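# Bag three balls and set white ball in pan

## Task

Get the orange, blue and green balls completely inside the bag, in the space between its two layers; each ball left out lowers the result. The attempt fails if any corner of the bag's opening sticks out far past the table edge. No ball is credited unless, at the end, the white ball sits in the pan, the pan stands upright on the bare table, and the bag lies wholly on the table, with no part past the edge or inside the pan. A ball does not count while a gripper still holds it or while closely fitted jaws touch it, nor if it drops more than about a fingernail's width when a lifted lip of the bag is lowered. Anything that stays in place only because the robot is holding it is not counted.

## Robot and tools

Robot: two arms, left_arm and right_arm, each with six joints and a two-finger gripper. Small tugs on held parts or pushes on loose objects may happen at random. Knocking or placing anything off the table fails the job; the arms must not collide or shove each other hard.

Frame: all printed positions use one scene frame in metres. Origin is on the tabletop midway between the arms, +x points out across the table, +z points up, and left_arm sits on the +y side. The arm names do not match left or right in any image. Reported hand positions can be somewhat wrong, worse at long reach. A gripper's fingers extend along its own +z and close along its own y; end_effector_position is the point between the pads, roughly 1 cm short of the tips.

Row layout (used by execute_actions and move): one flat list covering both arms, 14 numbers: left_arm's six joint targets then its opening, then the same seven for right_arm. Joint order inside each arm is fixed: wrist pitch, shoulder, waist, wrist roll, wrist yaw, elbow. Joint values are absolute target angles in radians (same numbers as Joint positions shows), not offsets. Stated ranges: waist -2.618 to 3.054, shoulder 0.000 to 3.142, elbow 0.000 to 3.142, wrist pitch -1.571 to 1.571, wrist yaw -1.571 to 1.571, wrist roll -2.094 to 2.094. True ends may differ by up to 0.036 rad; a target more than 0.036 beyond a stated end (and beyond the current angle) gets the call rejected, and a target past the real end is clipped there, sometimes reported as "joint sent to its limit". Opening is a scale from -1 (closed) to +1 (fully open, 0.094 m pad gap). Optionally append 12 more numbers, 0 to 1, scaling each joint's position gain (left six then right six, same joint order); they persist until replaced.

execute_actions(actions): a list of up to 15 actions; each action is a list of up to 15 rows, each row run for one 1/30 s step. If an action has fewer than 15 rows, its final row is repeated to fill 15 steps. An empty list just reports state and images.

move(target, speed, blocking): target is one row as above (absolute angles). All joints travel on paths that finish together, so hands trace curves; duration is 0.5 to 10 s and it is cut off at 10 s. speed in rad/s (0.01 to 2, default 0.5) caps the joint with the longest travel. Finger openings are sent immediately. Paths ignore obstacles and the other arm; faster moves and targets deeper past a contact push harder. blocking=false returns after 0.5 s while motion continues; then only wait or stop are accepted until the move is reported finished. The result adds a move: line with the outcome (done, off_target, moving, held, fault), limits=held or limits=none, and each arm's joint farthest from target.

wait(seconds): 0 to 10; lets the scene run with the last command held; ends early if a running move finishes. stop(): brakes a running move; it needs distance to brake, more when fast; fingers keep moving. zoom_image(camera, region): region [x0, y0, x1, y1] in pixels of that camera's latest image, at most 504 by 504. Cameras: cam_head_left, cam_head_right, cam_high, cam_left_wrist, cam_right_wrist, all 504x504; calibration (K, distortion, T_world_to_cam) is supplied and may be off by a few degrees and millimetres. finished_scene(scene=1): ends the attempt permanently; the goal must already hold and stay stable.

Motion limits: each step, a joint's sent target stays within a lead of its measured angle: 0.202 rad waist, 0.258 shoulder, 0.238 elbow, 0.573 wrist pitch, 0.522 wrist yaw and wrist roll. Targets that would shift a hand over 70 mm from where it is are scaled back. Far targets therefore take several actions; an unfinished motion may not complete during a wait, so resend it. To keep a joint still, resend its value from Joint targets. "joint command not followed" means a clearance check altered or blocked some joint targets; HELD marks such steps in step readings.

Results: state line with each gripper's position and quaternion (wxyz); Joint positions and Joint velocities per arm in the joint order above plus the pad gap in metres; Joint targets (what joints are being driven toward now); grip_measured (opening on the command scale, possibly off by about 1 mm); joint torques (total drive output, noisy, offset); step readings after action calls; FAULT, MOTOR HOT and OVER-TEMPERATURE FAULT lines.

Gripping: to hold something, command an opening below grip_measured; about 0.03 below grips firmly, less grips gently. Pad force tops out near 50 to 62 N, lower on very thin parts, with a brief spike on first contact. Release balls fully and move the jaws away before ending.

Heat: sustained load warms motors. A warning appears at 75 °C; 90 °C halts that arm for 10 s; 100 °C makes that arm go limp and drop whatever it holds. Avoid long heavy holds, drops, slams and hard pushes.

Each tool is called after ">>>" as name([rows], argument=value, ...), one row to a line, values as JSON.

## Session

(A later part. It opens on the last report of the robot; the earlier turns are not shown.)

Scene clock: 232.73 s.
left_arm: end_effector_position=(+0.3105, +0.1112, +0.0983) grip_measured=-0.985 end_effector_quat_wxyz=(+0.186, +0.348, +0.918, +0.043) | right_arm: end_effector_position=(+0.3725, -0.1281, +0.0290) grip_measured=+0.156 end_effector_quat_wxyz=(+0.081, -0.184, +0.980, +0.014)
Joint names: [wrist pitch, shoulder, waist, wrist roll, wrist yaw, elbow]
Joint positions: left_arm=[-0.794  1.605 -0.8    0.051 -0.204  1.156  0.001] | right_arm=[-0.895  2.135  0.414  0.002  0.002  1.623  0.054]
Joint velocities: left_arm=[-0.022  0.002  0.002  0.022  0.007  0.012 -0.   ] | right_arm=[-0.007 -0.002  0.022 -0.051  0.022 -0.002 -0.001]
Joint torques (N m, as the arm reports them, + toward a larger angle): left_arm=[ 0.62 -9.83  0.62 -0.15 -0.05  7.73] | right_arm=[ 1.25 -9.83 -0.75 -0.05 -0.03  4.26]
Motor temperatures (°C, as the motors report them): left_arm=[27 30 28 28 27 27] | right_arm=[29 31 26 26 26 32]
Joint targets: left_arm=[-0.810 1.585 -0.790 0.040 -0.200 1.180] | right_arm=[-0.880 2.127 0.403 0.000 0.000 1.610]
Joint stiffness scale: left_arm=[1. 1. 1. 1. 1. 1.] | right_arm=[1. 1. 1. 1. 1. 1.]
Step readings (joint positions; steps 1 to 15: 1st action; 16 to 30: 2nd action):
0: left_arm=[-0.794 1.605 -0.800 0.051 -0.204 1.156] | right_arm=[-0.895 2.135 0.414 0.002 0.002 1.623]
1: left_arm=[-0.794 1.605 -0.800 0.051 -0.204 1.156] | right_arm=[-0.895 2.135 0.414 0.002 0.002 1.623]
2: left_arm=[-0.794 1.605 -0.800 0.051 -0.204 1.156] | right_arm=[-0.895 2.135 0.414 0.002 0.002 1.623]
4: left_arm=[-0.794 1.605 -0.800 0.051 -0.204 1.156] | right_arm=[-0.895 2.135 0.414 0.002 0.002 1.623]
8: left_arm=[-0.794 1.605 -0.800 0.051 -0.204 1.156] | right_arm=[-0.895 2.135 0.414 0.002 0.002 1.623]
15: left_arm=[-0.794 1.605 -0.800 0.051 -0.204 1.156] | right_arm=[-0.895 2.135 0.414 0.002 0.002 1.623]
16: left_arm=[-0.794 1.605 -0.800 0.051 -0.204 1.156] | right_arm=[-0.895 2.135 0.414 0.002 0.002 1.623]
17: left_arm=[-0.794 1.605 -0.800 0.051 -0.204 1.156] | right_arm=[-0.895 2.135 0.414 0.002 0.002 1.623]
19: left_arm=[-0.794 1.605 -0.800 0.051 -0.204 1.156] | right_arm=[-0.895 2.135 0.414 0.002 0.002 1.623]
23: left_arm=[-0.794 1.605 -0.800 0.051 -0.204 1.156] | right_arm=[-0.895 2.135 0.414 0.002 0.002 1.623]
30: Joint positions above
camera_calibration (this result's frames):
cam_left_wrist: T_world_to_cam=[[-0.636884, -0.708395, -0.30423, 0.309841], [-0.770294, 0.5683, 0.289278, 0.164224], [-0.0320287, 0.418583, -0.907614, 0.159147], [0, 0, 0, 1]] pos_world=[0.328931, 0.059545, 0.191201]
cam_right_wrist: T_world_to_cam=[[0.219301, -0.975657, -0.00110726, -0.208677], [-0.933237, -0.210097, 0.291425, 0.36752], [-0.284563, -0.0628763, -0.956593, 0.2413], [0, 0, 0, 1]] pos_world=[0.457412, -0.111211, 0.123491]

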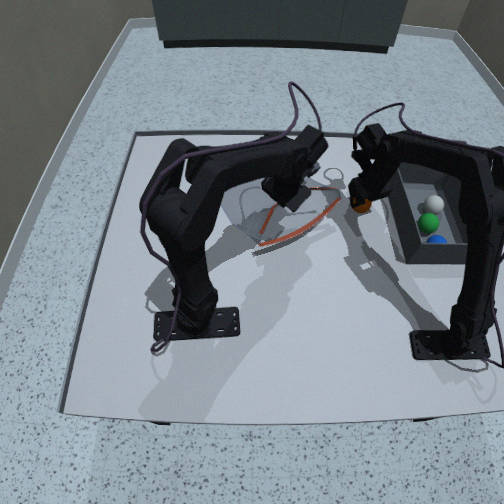

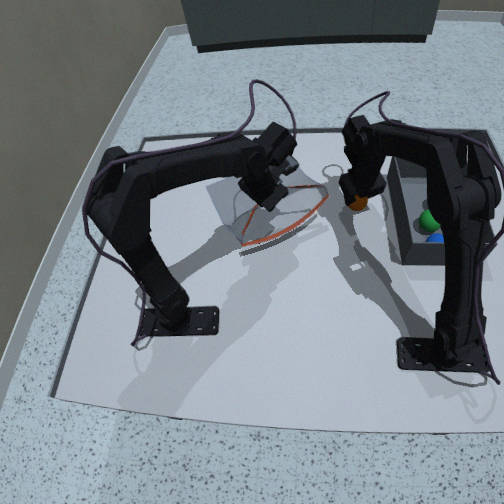

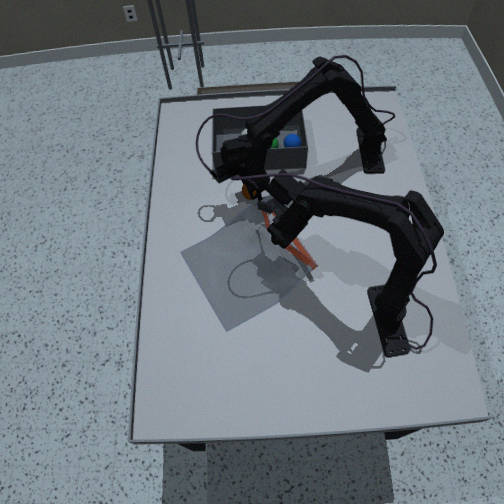

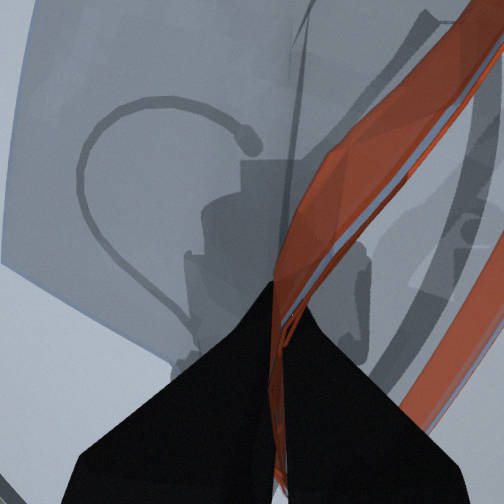

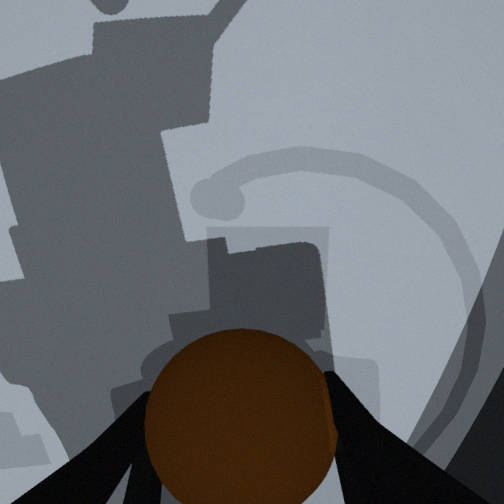

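>>> execute_actions([
  [[-0.81,1.585,-0.79,0.04,-0.2,1.18,-1, -0.88,2.127,0.403,0,0,1.61,0.11]],
])

>>> move(target=[-0.81,1.585,-0.79,0.04,-0.2,1.18,-1, -0.88,1.63,0.403,0,0,1.32,0.11], speed=0.6)

>>> move(target=[-0.81,1.585,-0.79,0.04,-0.2,1.18,-1, 0.9,1.52,0.48,0,0,0.29,0.11], speed=1.2)

>>> move(target=[-0.81,1.585,-0.79,0.04,-0.2,1.18,-1, 0.9,1.52,0.84,0,0,0.29,0.11], speed=0.5)

Scene clock: 246.70 s.
left_arm: end_effector_position=(+0.3105, +0.1112, +0.0983) grip_measured=-0.985 end_effector_quat_wxyz=(+0.186, +0.348, +0.918, +0.043) | right_arm: end_effector_position=(+0.3725, -0.1281, +0.0290) grip_measured=+0.119 end_effector_quat_wxyz=(+0.081, -0.184, +0.979, +0.014)
Joint names: [wrist pitch, shoulder, waist, wrist roll, wrist yaw, elbow]
Joint positions: left_arm=[-0.794  1.605 -0.8    0.051 -0.204  1.156  0.001] | right_arm=[-0.894  2.135  0.414  0.002  0.002  1.623  0.053]
Joint velocities: left_arm=[-0.022 -0.002 -0.007  0.007 -0.051 -0.007 -0.001] | right_arm=[-0.037 -0.017  0.012  0.081 -0.066 -0.037  0.   ]
Joint torques (N m, as the arm reports them, + toward a larger angle): left_arm=[ 0.62 -9.81  0.67 -0.16 -0.05  7.74] | right_arm=[ 1.25 -9.83 -0.75 -0.05 -0.03  4.26]
Motor temperatures (°C, as the motors report them): left_arm=[27 30 28 28 27 27] | right_arm=[29 31 26 26 26 32]
Joint targets: left_arm=[-0.810 1.585 -0.790 0.040 -0.200 1.180] | right_arm=[-0.880 2.127 0.403 0.000 0.000 1.610]
Joint stiffness scale: left_arm=[1. 1. 1. 1. 1. 1.] | right_arm=[1. 1. 1. 1. 1. 1.]
Step readings (joint positions):
0: left_arm=[-0.794 1.605 -0.800 0.051 -0.204 1.156] | right_arm=[-0.895 2.135 0.414 0.002 0.002 1.623]
1: left_arm=[-0.794 1.605 -0.800 0.051 -0.204 1.156] | right_arm=[-0.895 2.135 0.414 0.002 0.002 1.623]
2: left_arm=[-0.794 1.605 -0.800 0.051 -0.204 1.156] | right_arm=[-0.895 2.135 0.414 0.002 0.002 1.623]
4: left_arm=[-0.794 1.605 -0.800 0.051 -0.204 1.156] | right_arm=[-0.894 2.135 0.414 0.002 0.002 1.623]
8: left_arm=[-0.794 1.605 -0.800 0.051 -0.204 1.156] | right_arm=[-0.894 2.135 0.414 0.002 0.002 1.623]
15: Joint positions above
camera_calibration (this result's frames):
cam_left_wrist: T_world_to_cam=[[-0.636884, -0.708395, -0.30423, 0.309841], [-0.770294, 0.5683, 0.289278, 0.164224], [-0.0320287, 0.418583, -0.907614, 0.159147], [0, 0, 0, 1]] pos_world=[0.328931, 0.059545, 0.191201]
cam_right_wrist: T_world_to_cam=[[0.219301, -0.975657, -0.0011651, -0.208662], [-0.93334, -0.210137, 0.291064, 0.367648], [-0.284223, -0.0627432, -0.956703, 0.241236], [0, 0, 0, 1]] pos_world=[0.457465, -0.11119, 0.123539]

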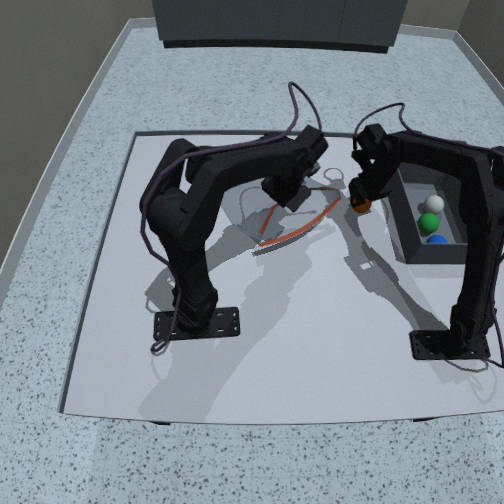

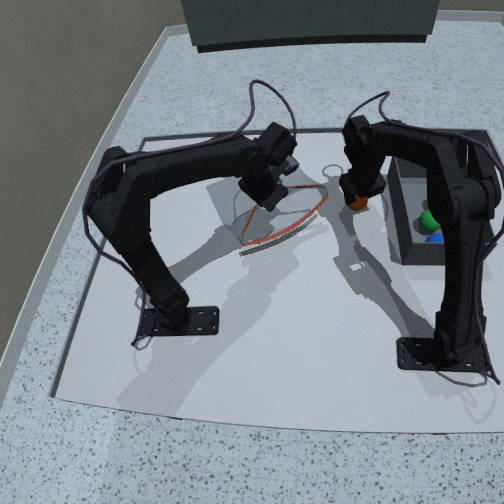

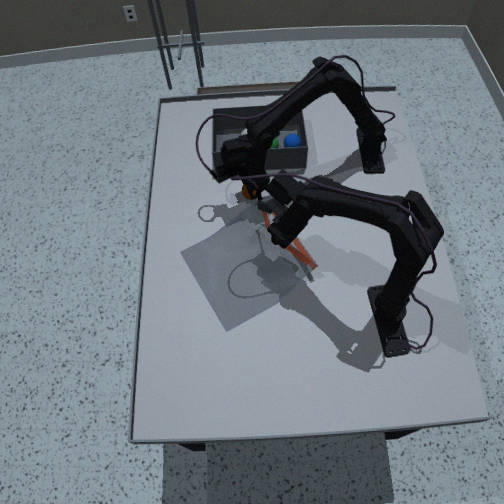

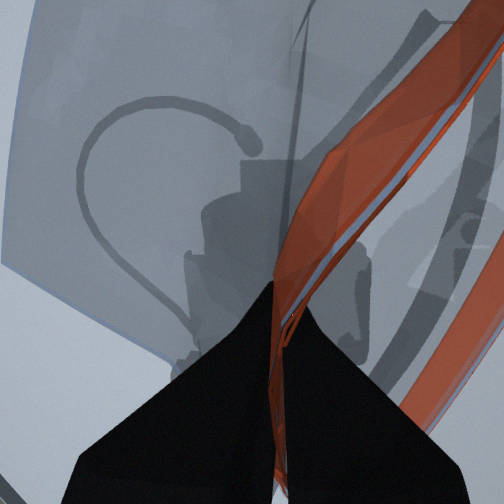

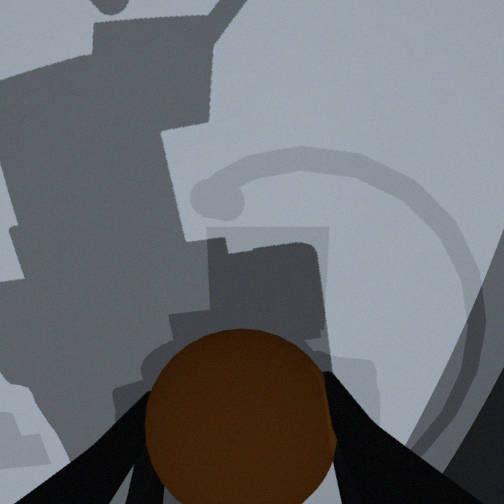

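Scene clock: 247.97 s.
left_arm: end_effector_position=(+0.3105, +0.1112, +0.0983) grip_measured=-0.985 end_effector_quat_wxyz=(+0.186, +0.348, +0.918, +0.043) | right_arm: end_effector_position=(+0.3145, -0.1508, +0.1347) grip_measured=+0.119 end_effector_quat_wxyz=(+0.184, -0.181, +0.966, +0.034)
Joint names: [wrist pitch, shoulder, waist, wrist roll, wrist yaw, elbow]
Joint positions: left_arm=[-0.794  1.605 -0.8    0.051 -0.204  1.156  0.001] | right_arm=[-0.891  1.645  0.414  0.002  0.002  1.341  0.053]
Joint velocities: left_arm=[ 0.037  0.007 -0.017 -0.051 -0.007 -0.002  0.001] | right_arm=[-0.022 -0.002 -0.007 -0.051  0.095  0.002 -0.001]
Joint torques (N m, as the arm reports them, + toward a larger angle): left_arm=[ 0.61 -9.78  0.63 -0.15 -0.06  7.74] | right_arm=[ 1.6  -7.21 -0.75 -0.05 -0.03  4.14]
Motor temperatures (°C, as the motors report them): left_arm=[27 30 28 28 27 27] | right_arm=[29 31 26 26 26 32]
Joint targets: left_arm=[-0.810 1.585 -0.790 0.040 -0.200 1.180] | right_arm=[-0.880 1.630 0.403 0.000 -0.000 1.320]
Joint stiffness scale: left_arm=[1. 1. 1. 1. 1. 1.] | right_arm=[1. 1. 1. 1. 1. 1.]
move: off_target (left_arm, right_arm); limits=none; left_arm: farthest joint: the elbow, 0.024 radians from its target (0.024 radians at the start); right_arm: farthest joint: the elbow, 0.021 radians from its target (0.303 radians at the start)
camera_calibration (this result's frames):
cam_left_wrist: T_world_to_cam=[[-0.636884, -0.708395, -0.30423, 0.309841], [-0.770294, 0.5683, 0.289278, 0.164224], [-0.0320287, 0.418583, -0.907614, 0.159147], [0, 0, 0, 1]] pos_world=[0.328931, 0.059545, 0.191201]
cam_right_wrist: T_world_to_cam=[[0.22267, -0.974337, -0.0329429, -0.214564], [-0.9706, -0.22473, 0.0862117, 0.315091], [-0.0914026, 0.0127777, -0.995732, 0.2804], [0, 0, 0, 1]] pos_world=[0.379234, -0.14183, 0.24497]

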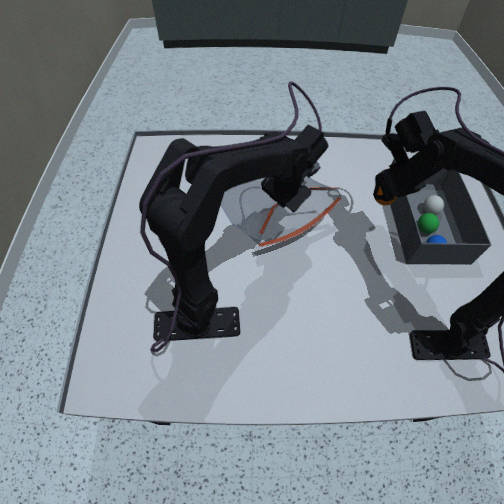

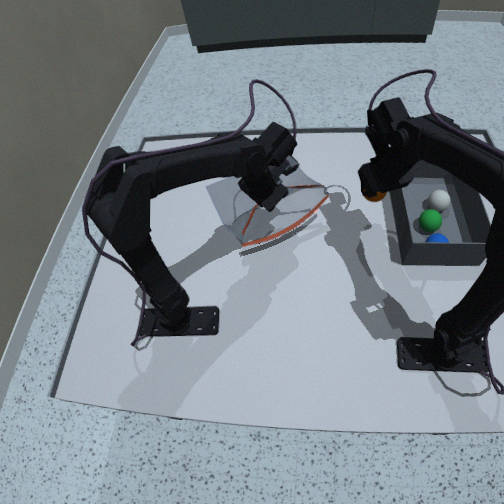

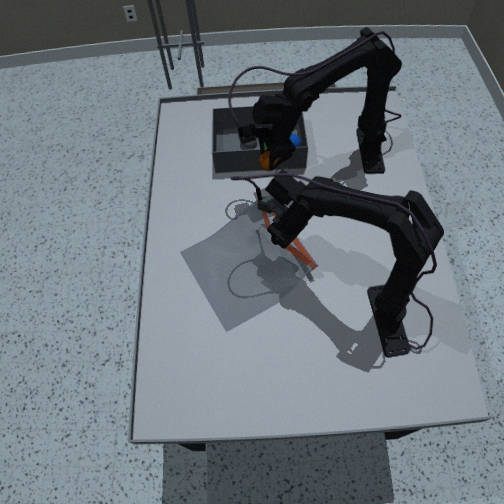

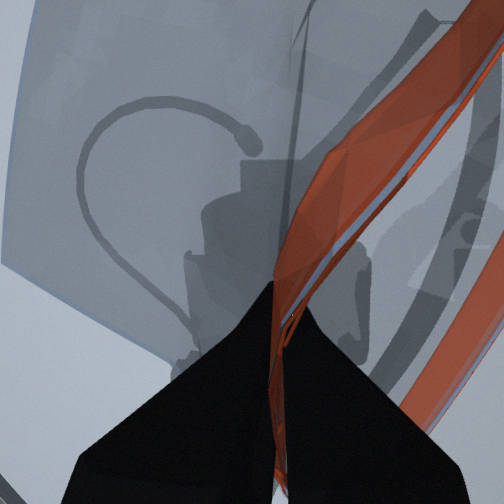

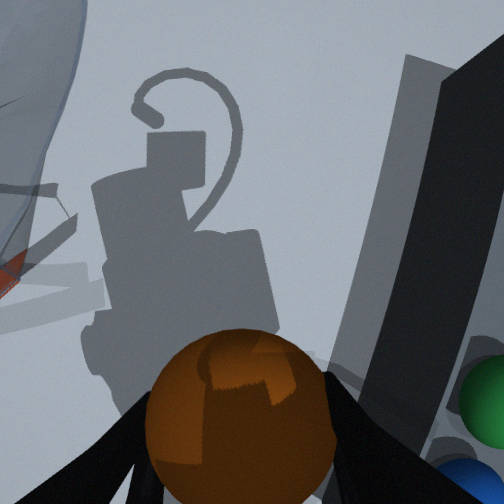

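Scene clock: 250.40 s.
left_arm: end_effector_position=(+0.3105, +0.1112, +0.0983) grip_measured=-0.985 end_effector_quat_wxyz=(+0.186, +0.348, +0.918, +0.043) | right_arm: end_effector_position=(+0.3065, -0.1320, +0.0845) grip_measured=+0.119 end_effector_quat_wxyz=(+0.558, -0.172, +0.803, +0.121)
Joint names: [wrist pitch, shoulder, waist, wrist roll, wrist yaw, elbow]
Joint positions: left_arm=[-0.794  1.605 -0.8    0.051 -0.204  1.156  0.001] | right_arm=[0.879 1.54  0.468 0.002 0.002 0.306 0.053]
Joint velocities: left_arm=[ 0.022 -0.007  0.002 -0.066 -0.022 -0.012 -0.   ] | right_arm=[-0.022  0.002 -0.007  0.007  0.022 -0.007 -0.   ]
Joint torques (N m, as the arm reports them, + toward a larger angle): left_arm=[ 0.61 -9.82  0.67 -0.14 -0.05  7.77] | right_arm=[ 2.7  -5.4   0.9  -0.05 -0.03  3.23]
Motor temperatures (°C, as the motors report them): left_arm=[27 30 28 28 27 27] | right_arm=[29 31 26 26 26 32]
Joint targets: left_arm=[-0.810 1.585 -0.790 0.040 -0.200 1.180] | right_arm=[0.900 1.520 0.480 -0.000 0.000 0.290]
Joint stiffness scale: left_arm=[1. 1. 1. 1. 1. 1.] | right_arm=[1. 1. 1. 1. 1. 1.]
move: off_target (left_arm, right_arm); limits=none; left_arm: farthest joint: the elbow, 0.024 radians from its target (0.024 radians at the start); right_arm: farthest joint: the wrist pitch, 0.021 radians from its target (1.791 radians at the start)
camera_calibration (this result's frames):
cam_left_wrist: T_world_to_cam=[[-0.636884, -0.708395, -0.30423, 0.309841], [-0.770294, 0.5683, 0.289278, 0.164224], [-0.0320287, 0.418583, -0.907614, 0.159147], [0, 0, 0, 1]] pos_world=[0.328931, 0.059545, 0.191201]
cam_right_wrist: T_world_to_cam=[[0.341405, -0.930582, -0.132137, -0.21837], [-0.71773, -0.16734, -0.675915, 0.310323], [0.606882, 0.325599, -0.725037, 0.0338131], [0, 0, 0, 1]] pos_world=[0.27676, -0.162291, 0.205413]

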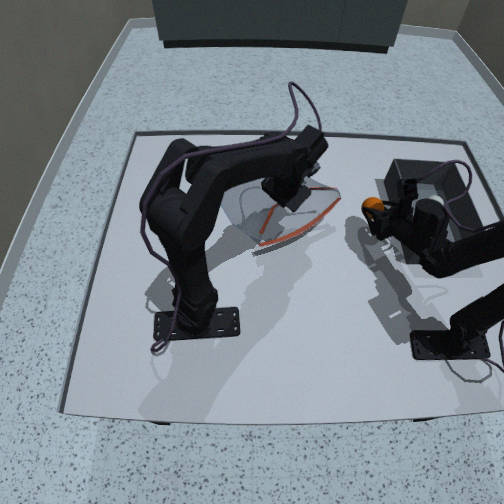

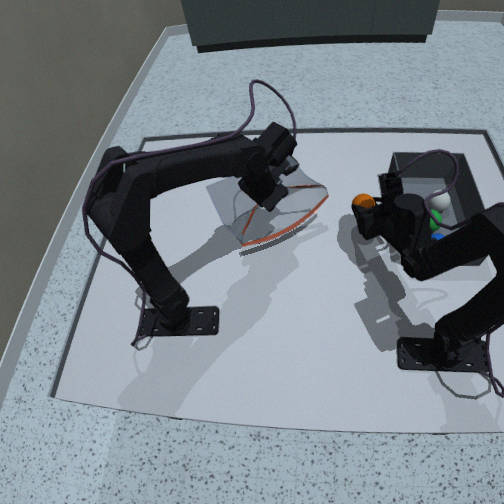

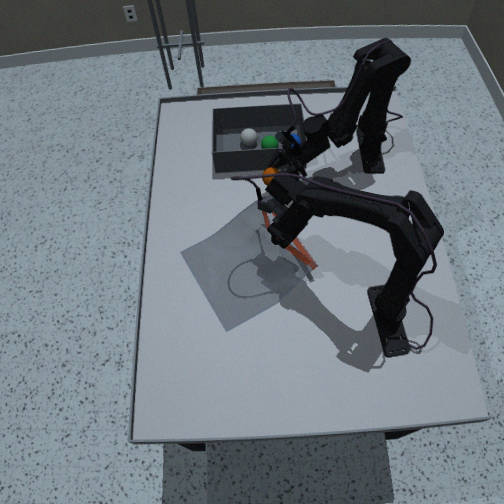

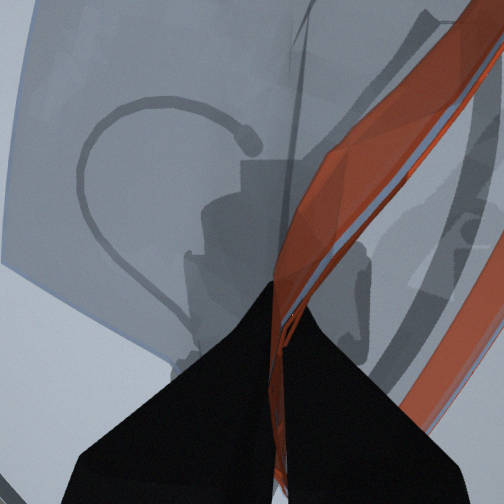

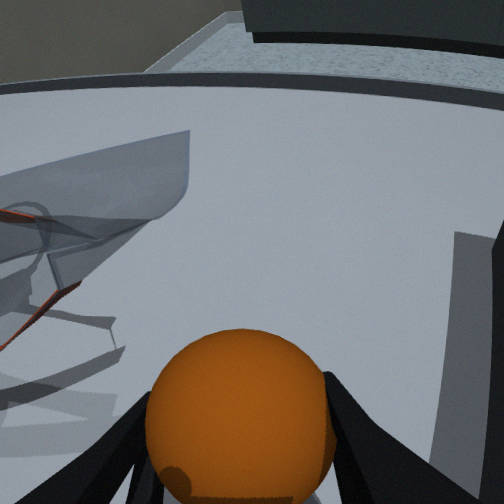

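Scene clock: 251.53 s.
left_arm: end_effector_position=(+0.3105, +0.1112, +0.0983) grip_measured=-0.985 end_effector_quat_wxyz=(+0.186, +0.348, +0.918, +0.043) | right_arm: end_effector_position=(+0.2273, -0.0187, +0.0845) grip_measured=+0.119 end_effector_quat_wxyz=(+0.527, -0.315, +0.758, +0.220)
Joint names: [wrist pitch, shoulder, waist, wrist roll, wrist yaw, elbow]
Joint positions: left_arm=[-0.794  1.605 -0.8    0.051 -0.204  1.156  0.001] | right_arm=[0.879 1.54  0.831 0.002 0.001 0.306 0.053]
Joint velocities: left_arm=[ 0.007 -0.017  0.002 -0.037 -0.022  0.012  0.001] | right_arm=[ 0.066  0.002 -0.027  0.022 -0.051 -0.002 -0.001]
Joint torques (N m, as the arm reports them, + toward a larger angle): left_arm=[ 0.61 -9.83  0.64 -0.15 -0.05  7.74] | right_arm=[ 2.71 -5.43  0.65 -0.05 -0.02  3.24]
Motor temperatures (°C, as the motors report them): left_arm=[27 30 28 28 27 27] | right_arm=[30 31 26 26 26 31]
Joint targets: left_arm=[-0.810 1.585 -0.790 0.040 -0.200 1.180] | right_arm=[0.900 1.520 0.840 0.000 0.000 0.290]
Joint stiffness scale: left_arm=[1. 1. 1. 1. 1. 1.] | right_arm=[1. 1. 1. 1. 1. 1.]
move: off_target (left_arm, right_arm); limits=none; left_arm: farthest joint: the elbow, 0.024 radians from its target (0.024 radians at the start); right_arm: farthest joint: the wrist pitch, 0.021 radians from its target (0.021 radians at the start)
camera_calibration (this result's frames):
cam_left_wrist: T_world_to_cam=[[-0.636884, -0.708395, -0.30423, 0.309841], [-0.770294, 0.5683, 0.289278, 0.164224], [-0.0320287, 0.418583, -0.907614, 0.159147], [0, 0, 0, 1]] pos_world=[0.328931, 0.059545, 0.191201]
cam_right_wrist: T_world_to_cam=[[0.650223, -0.748118, -0.132399, -0.152644], [-0.611306, -0.411699, -0.675877, 0.243653], [0.451127, 0.520407, -0.725025, 0.0840513], [0, 0, 0, 1]] pos_world=[0.210281, -0.0576248, 0.205409]

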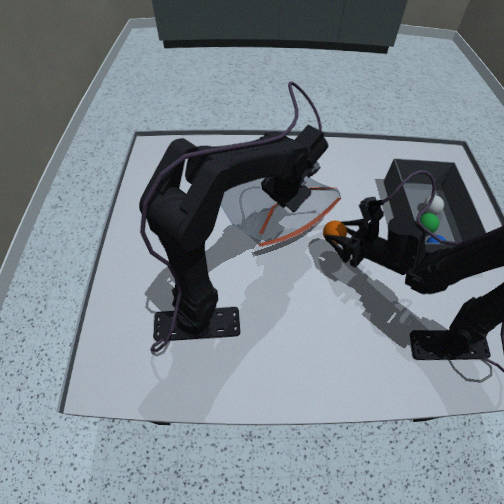

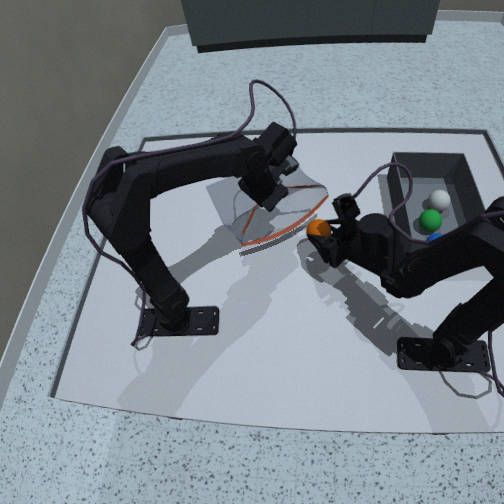

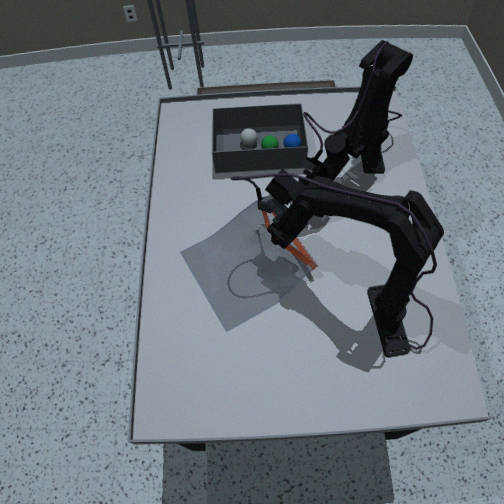

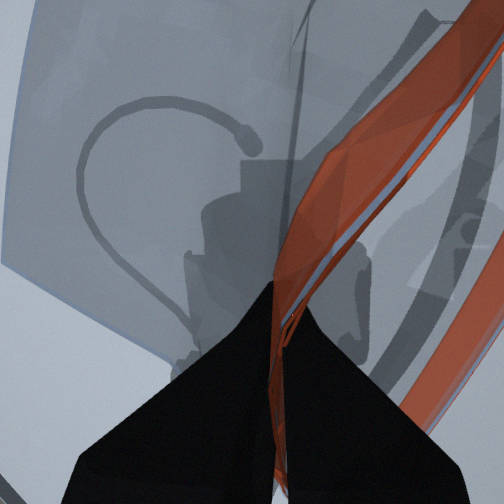

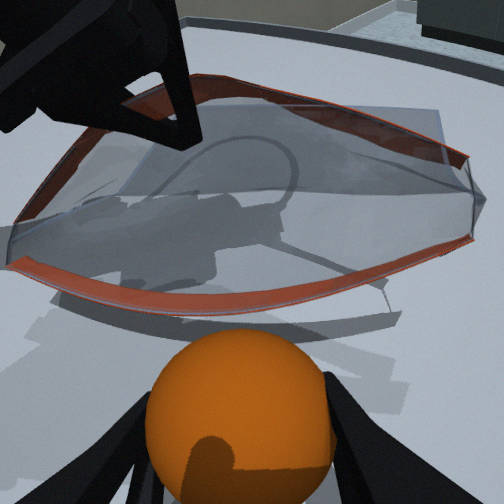

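>>> move(target=[-0.81,1.585,-0.79,0.04,-0.2,1.18,-1, 1.03,1.878,0.835,0,0,0.61,0.09], speed=0.4)

>>> move(target=[-0.81,1.585,-0.79,0.04,-0.2,1.18,-1, 1.18,2.148,0.835,0,0,0.78,0.09], speed=0.3)

Scene clock: 262.07 s.
left_arm: end_effector_position=(+0.3105, +0.1112, +0.0983) grip_measured=-0.985 end_effector_quat_wxyz=(+0.186, +0.348, +0.918, +0.043) | right_arm: end_effector_position=(+0.2820, +0.0365, +0.0780) grip_measured=+0.100 end_effector_quat_wxyz=(+0.550, -0.308, +0.742, +0.230)
Joint names: [wrist pitch, shoulder, waist, wrist roll, wrist yaw, elbow]
Joint positions: left_arm=[-0.794  1.605 -0.8    0.051 -0.204  1.156  0.001] | right_arm=[1.01  1.877 0.831 0.002 0.001 0.574 0.052]
Joint velocities: left_arm=[-0.037 -0.032  0.002  0.007 -0.022 -0.007 -0.   ] | right_arm=[-0.007 -0.012 -0.012 -0.022  0.066  0.007  0.   ]
Joint torques (N m, as the arm reports them, + toward a larger angle): left_arm=[ 0.61 -9.81  0.66 -0.14 -0.05  7.73] | right_arm=[ 2.73 -6.2   0.3  -0.05 -0.02  6.29]
Motor temperatures (°C, as the motors report them): left_arm=[27 30 28 28 27 27] | right_arm=[32 30 26 26 26 31]
Joint targets: left_arm=[-0.810 1.585 -0.790 0.040 -0.200 1.180] | right_arm=[1.030 1.878 0.835 -0.000 0.000 0.610]
Joint stiffness scale: left_arm=[1. 1. 1. 1. 1. 1.] | right_arm=[1. 1. 1. 1. 1. 1.]
move: off_target (left_arm, right_arm); limits=none; left_arm: farthest joint: the elbow, 0.024 radians from its target (0.024 radians at the start); right_arm: farthest joint: the elbow, 0.036 radians from its target (0.304 radians at the start)
camera_calibration (this result's frames):
cam_left_wrist: T_world_to_cam=[[-0.636884, -0.708395, -0.30423, 0.309841], [-0.770294, 0.5683, 0.289278, 0.164224], [-0.0320287, 0.418583, -0.907614, 0.159147], [0, 0, 0, 1]] pos_world=[0.328931, 0.059545, 0.191201]
cam_right_wrist: T_world_to_cam=[[0.656078, -0.742211, -0.136695, -0.14931], [-0.580951, -0.381071, -0.719222, 0.289151], [0.481724, 0.551279, -0.6812, 0.0127679], [0, 0, 0, 1]] pos_world=[0.259791, -0.00767062, 0.196252]

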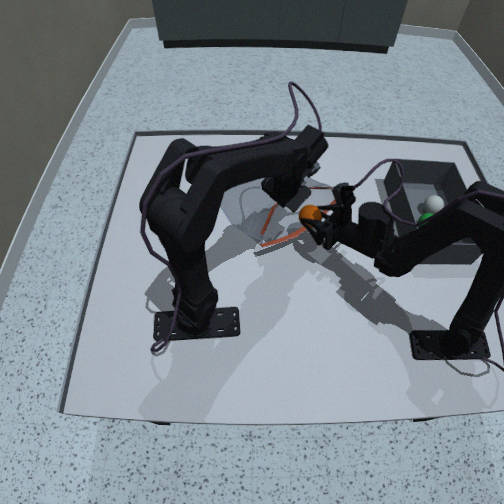

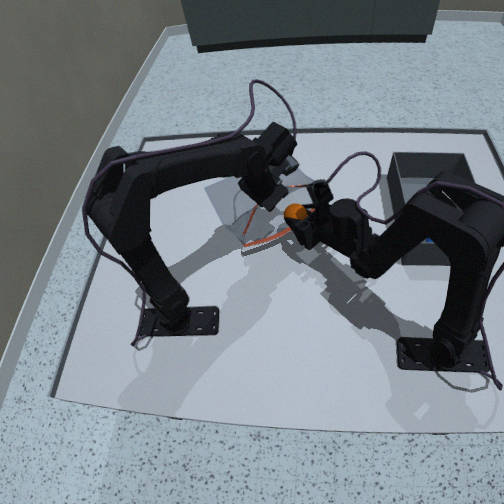

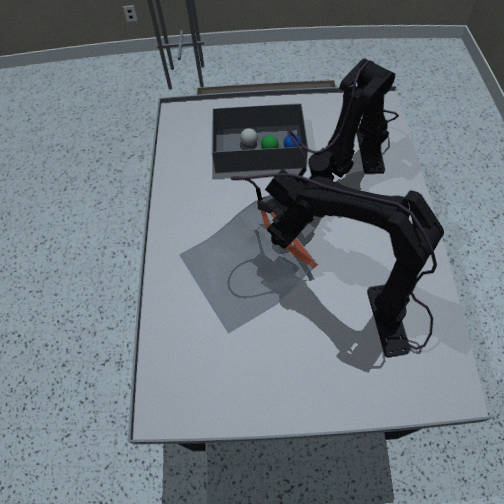

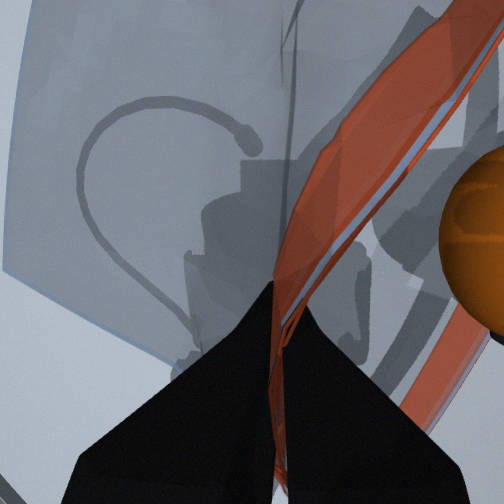

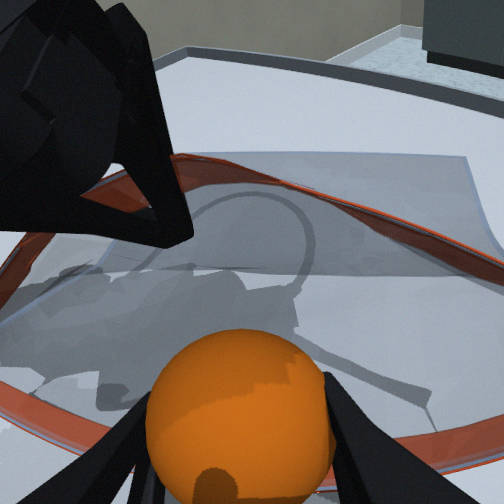

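Scene clock: 263.60 s.
left_arm: end_effector_position=(+0.3105, +0.1112, +0.0983) grip_measured=-0.985 end_effector_quat_wxyz=(+0.186, +0.348, +0.918, +0.043) | right_arm: end_effector_position=(+0.3134, +0.0681, +0.0473) grip_measured=+0.100 end_effector_quat_wxyz=(+0.567, -0.302, +0.728, +0.237)
Joint names: [wrist pitch, shoulder, waist, wrist roll, wrist yaw, elbow]
Joint positions: left_arm=[-0.794  1.605 -0.8    0.051 -0.204  1.156  0.001] | right_arm=[1.16  2.149 0.831 0.002 0.001 0.743 0.052]
Joint velocities: left_arm=[ 0.022 -0.027 -0.007  0.022 -0.007 -0.017  0.   ] | right_arm=[-0.037  0.012 -0.007 -0.022 -0.051 -0.002  0.001]
Joint torques (N m, as the arm reports them, + toward a larger angle): left_arm=[ 0.62 -9.84  0.61 -0.15 -0.04  7.73] | right_arm=[ 2.74 -7.85  0.3  -0.05 -0.02  5.89]
Motor temperatures (°C, as the motors report them): left_arm=[27 30 28 28 27 27] | right_arm=[32 30 26 26 26 31]
Joint targets: left_arm=[-0.810 1.585 -0.790 0.040 -0.200 1.180] | right_arm=[1.180 2.148 0.835 0.000 0.000 0.780]
Joint stiffness scale: left_arm=[1. 1. 1. 1. 1. 1.] | right_arm=[1. 1. 1. 1. 1. 1.]
move: off_target (left_arm, right_arm); limits=none; left_arm: farthest joint: the elbow, 0.024 radians from its target (0.024 radians at the start); right_arm: farthest joint: the elbow, 0.037 radians from its target (0.206 radians at the start)
camera_calibration (this result's frames):
cam_left_wrist: T_world_to_cam=[[-0.636884, -0.708395, -0.30423, 0.309841], [-0.770294, 0.5683, 0.289278, 0.164224], [-0.0320287, 0.418583, -0.907614, 0.159147], [0, 0, 0, 1]] pos_world=[0.328931, 0.059545, 0.191201]
cam_right_wrist: T_world_to_cam=[[0.660679, -0.737568, -0.139631, -0.152222], [-0.556476, -0.356376, -0.750553, 0.289437], [0.503823, 0.573576, -0.645889, -0.0508264], [0, 0, 0, 1]] pos_world=[0.287242, 0.0200272, 0.163154]

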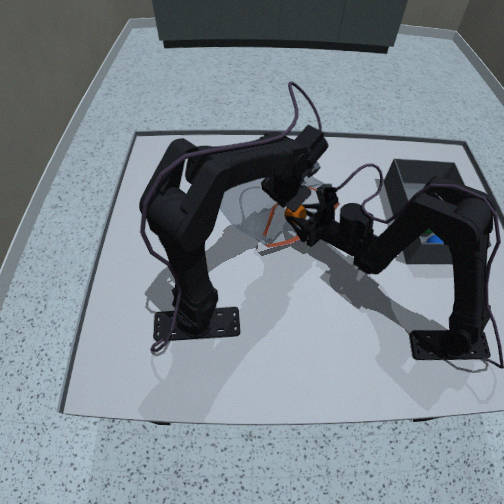

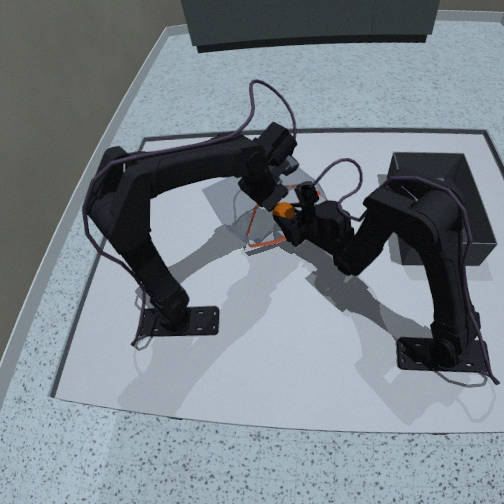

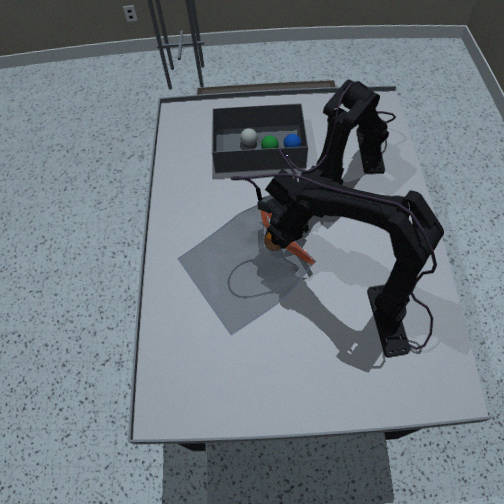

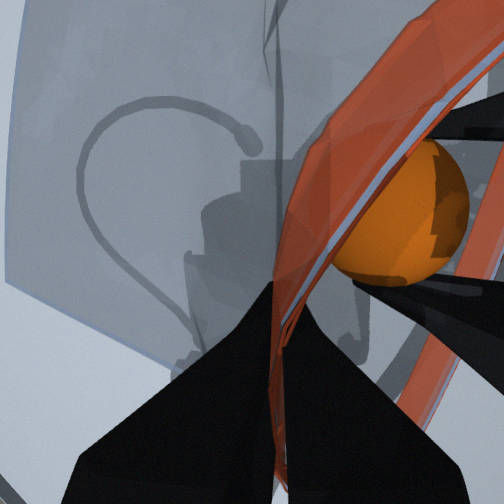

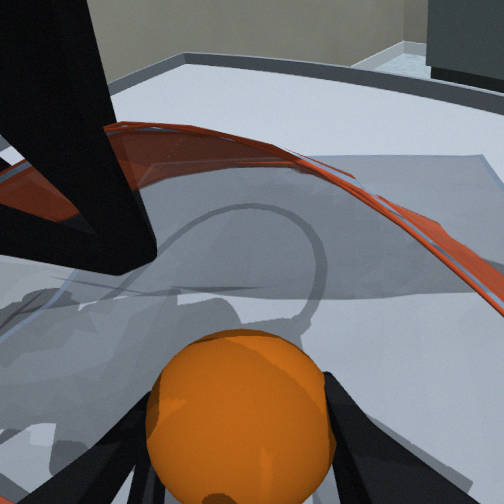

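>>> move(target=[-0.81,1.585,-0.79,0.04,-0.2,1.18,-1, 1.41,2.358,0.835,0,0,0.908,0.09], speed=0.3)

>>> execute_actions([
  [[-0.81,1.585,-0.79,0.04,-0.2,1.18,-1, 1.41,2.358,0.835,0,0,0.908,0.5]],
])

Scene clock: 283.63 s.
left_arm: end_effector_position=(+0.3105, +0.1112, +0.0983) grip_measured=-0.985 end_effector_quat_wxyz=(+0.186, +0.348, +0.918, +0.043) | right_arm: end_effector_position=(+0.3345, +0.0895, +0.0410) grip_measured=+0.100 end_effector_quat_wxyz=(+0.619, -0.284, +0.685, +0.258)
Joint names: [wrist pitch, shoulder, waist, wrist roll, wrist yaw, elbow]
Joint positions: left_arm=[-0.794  1.605 -0.8    0.051 -0.204  1.156  0.001] | right_arm=[1.388 2.359 0.831 0.002 0.001 0.871 0.052]
Joint velocities: left_arm=[ 0.007  0.002 -0.017 -0.022  0.007 -0.012  0.001] | right_arm=[-0.022 -0.007  0.002 -0.037 -0.066  0.007  0.001]
Joint torques (N m, as the arm reports them, + toward a larger angle): left_arm=[ 0.63 -9.83  0.6  -0.15 -0.05  7.73] | right_arm=[ 2.75 -8.76  0.31 -0.05 -0.02  5.53]
Motor temperatures (°C, as the motors report them): left_arm=[27 31 28 28 27 28] | right_arm=[34 30 26 26 26 32]
Joint targets: left_arm=[-0.810 1.585 -0.790 0.040 -0.200 1.180] | right_arm=[1.410 2.358 0.835 -0.000 -0.000 0.908]
Joint stiffness scale: left_arm=[1. 1. 1. 1. 1. 1.] | right_arm=[1. 1. 1. 1. 1. 1.]
move: off_target (left_arm, right_arm); limits=none; left_arm: farthest joint: the elbow, 0.024 radians from its target (0.024 radians at the start); right_arm: farthest joint: the elbow, 0.037 radians from its target (0.165 radians at the start)
camera_calibration (this result's frames):
cam_left_wrist: T_world_to_cam=[[-0.636884, -0.708395, -0.30423, 0.309841], [-0.770294, 0.5683, 0.289278, 0.164224], [-0.0320287, 0.418583, -0.907614, 0.159147], [0, 0, 0, 1]] pos_world=[0.328931, 0.059545, 0.191201]
cam_right_wrist: T_world_to_cam=[[0.675509, -0.722605, -0.146731, -0.157339], [-0.474271, -0.273433, -0.83684, 0.272727], [0.564584, 0.634883, -0.527417, -0.108433], [0, 0, 0, 1]] pos_world=[0.296849, 0.0297208, 0.147953]

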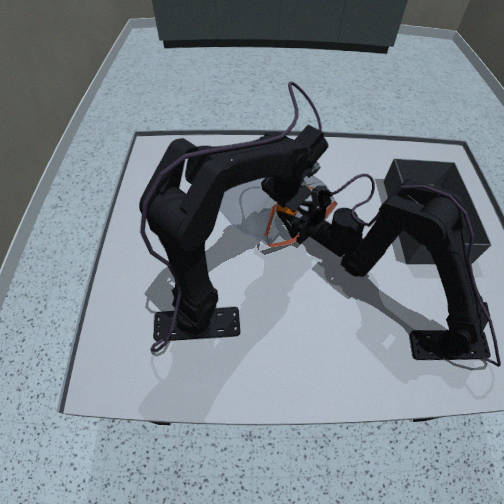

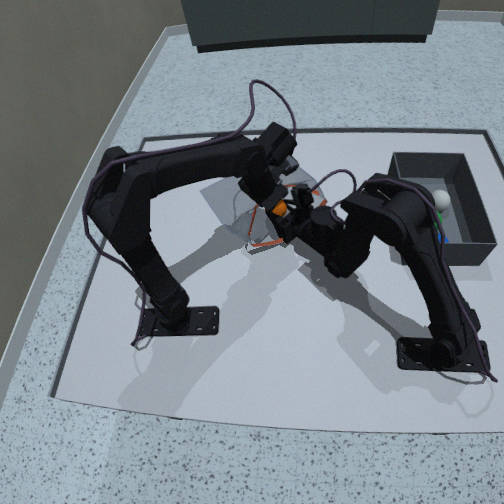

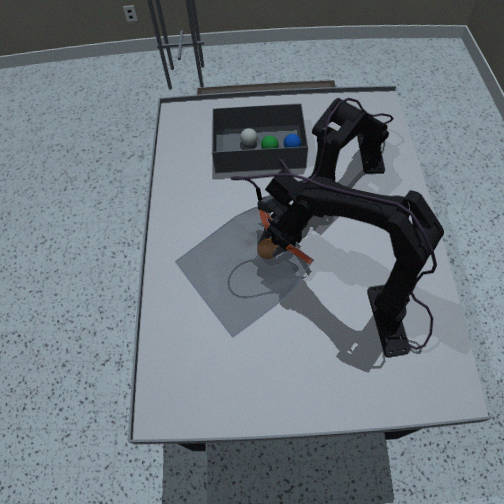

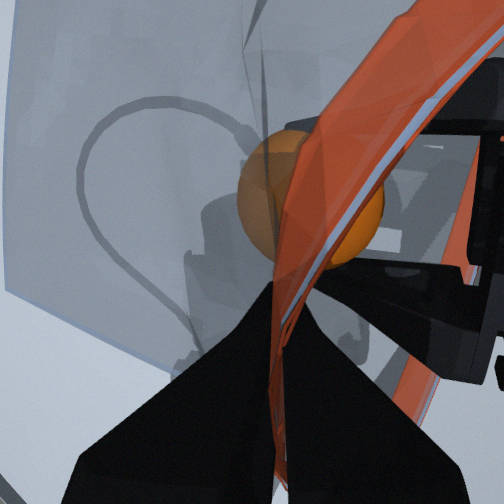

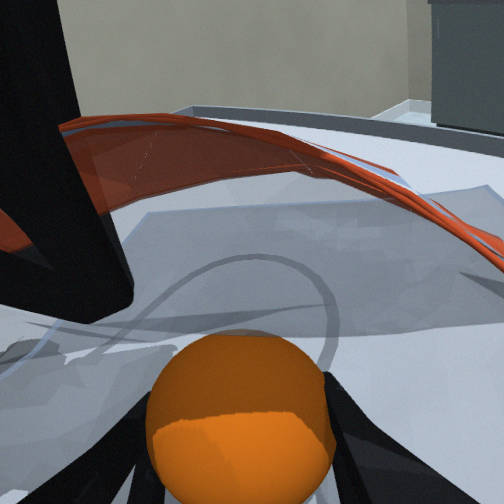

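Scene clock: 284.13 s.
left_arm: end_effector_position=(+0.3105, +0.1112, +0.0983) grip_measured=-0.985 end_effector_quat_wxyz=(+0.186, +0.348, +0.918, +0.043) | right_arm: end_effector_position=(+0.3346, +0.0896, +0.0423) grip_measured=+0.497 end_effector_quat_wxyz=(+0.621, -0.284, +0.683, +0.259)
Joint names: [wrist pitch, shoulder, waist, wrist roll, wrist yaw, elbow]
Joint positions: left_arm=[-0.794  1.605 -0.8    0.051 -0.204  1.156  0.001] | right_arm=[1.393 2.359 0.831 0.002 0.001 0.871 0.07 ]
Joint velocities: left_arm=[-0.007  0.002 -0.007  0.051  0.037 -0.012 -0.001] | right_arm=[-0.022  0.012  0.012  0.007 -0.022 -0.017  0.   ]
Joint torques (N m, as the arm reports them, + toward a larger angle): left_arm=[ 0.62 -9.79  0.62 -0.14 -0.06  7.77] | right_arm=[ 2.7  -8.75  0.31 -0.05 -0.02  5.54]
Motor temperatures (°C, as the motors report them): left_arm=[27 31 28 28 27 28] | right_arm=[34 30 26 26 26 32]
Joint targets: left_arm=[-0.810 1.585 -0.790 0.040 -0.200 1.180] | right_arm=[1.410 2.358 0.835 0.000 0.000 0.908]
Joint stiffness scale: left_arm=[1. 1. 1. 1. 1. 1.] | right_arm=[1. 1. 1. 1. 1. 1.]
Step readings (joint positions):
0: left_arm=[-0.794 1.605 -0.800 0.051 -0.204 1.156] | right_arm=[1.388 2.359 0.831 0.002 0.001 0.871]
1: left_arm=[-0.794 1.605 -0.800 0.051 -0.204 1.156] | right_arm=[1.388 2.359 0.831 0.002 0.001 0.871]
2: left_arm=[-0.794 1.605 -0.800 0.051 -0.204 1.156] | right_arm=[1.389 2.359 0.831 0.002 0.001 0.871]
4: left_arm=[-0.794 1.605 -0.800 0.051 -0.204 1.156] | right_arm=[1.391 2.359 0.831 0.002 0.001 0.871]
8: left_arm=[-0.794 1.605 -0.800 0.051 -0.204 1.156] | right_arm=[1.393 2.359 0.831 0.002 0.001 0.871]
15: Joint positions above
camera_calibration (this result's frames):
cam_left_wrist: T_world_to_cam=[[-0.636972, -0.70832, -0.304221, 0.309848], [-0.77021, 0.568228, 0.289642, 0.164094], [-0.0322919, 0.418808, -0.907501, 0.15914], [0, 0, 0, 1]] pos_world=[0.328891, 0.0595795, 0.191153]
cam_right_wrist: T_world_to_cam=[[0.676061, -0.722048, -0.14693, -0.157366], [-0.47112, -0.270253, -0.839648, 0.27268], [0.566558, 0.636875, -0.522879, -0.108876], [0, 0, 0, 1]] pos_world=[0.296539, 0.0294076, 0.148905]

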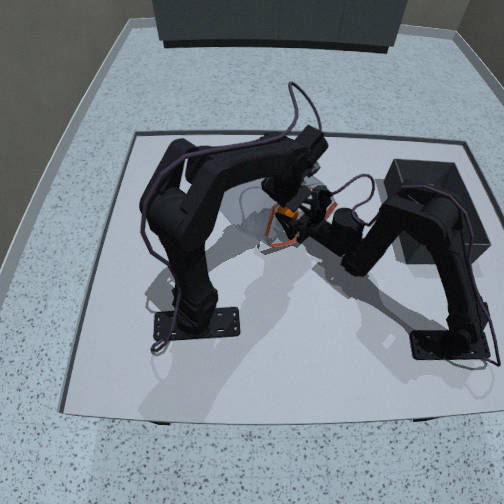

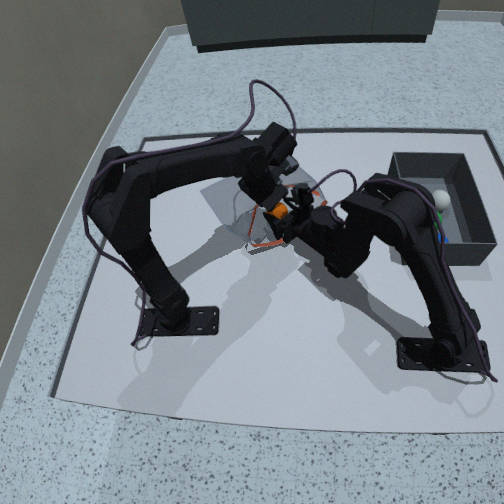

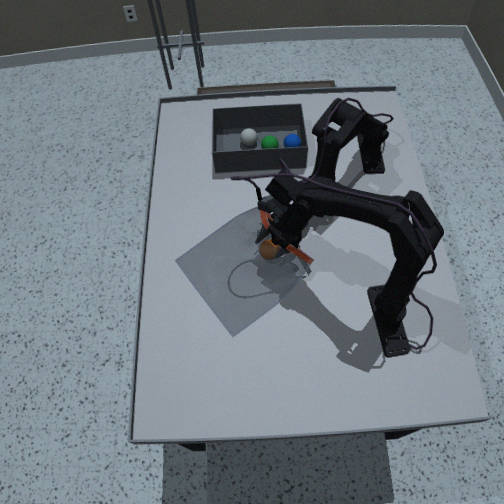

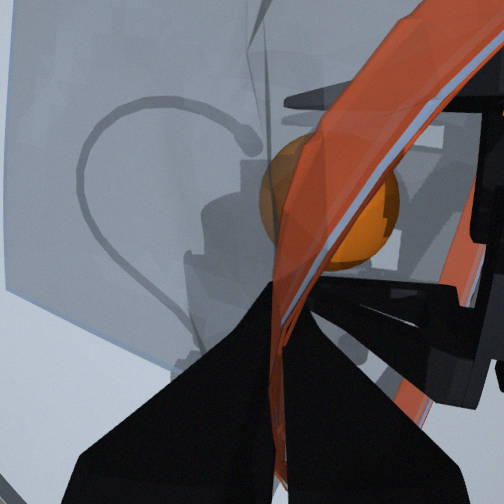

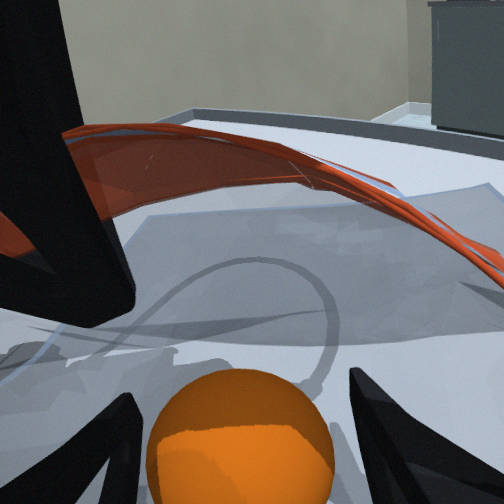

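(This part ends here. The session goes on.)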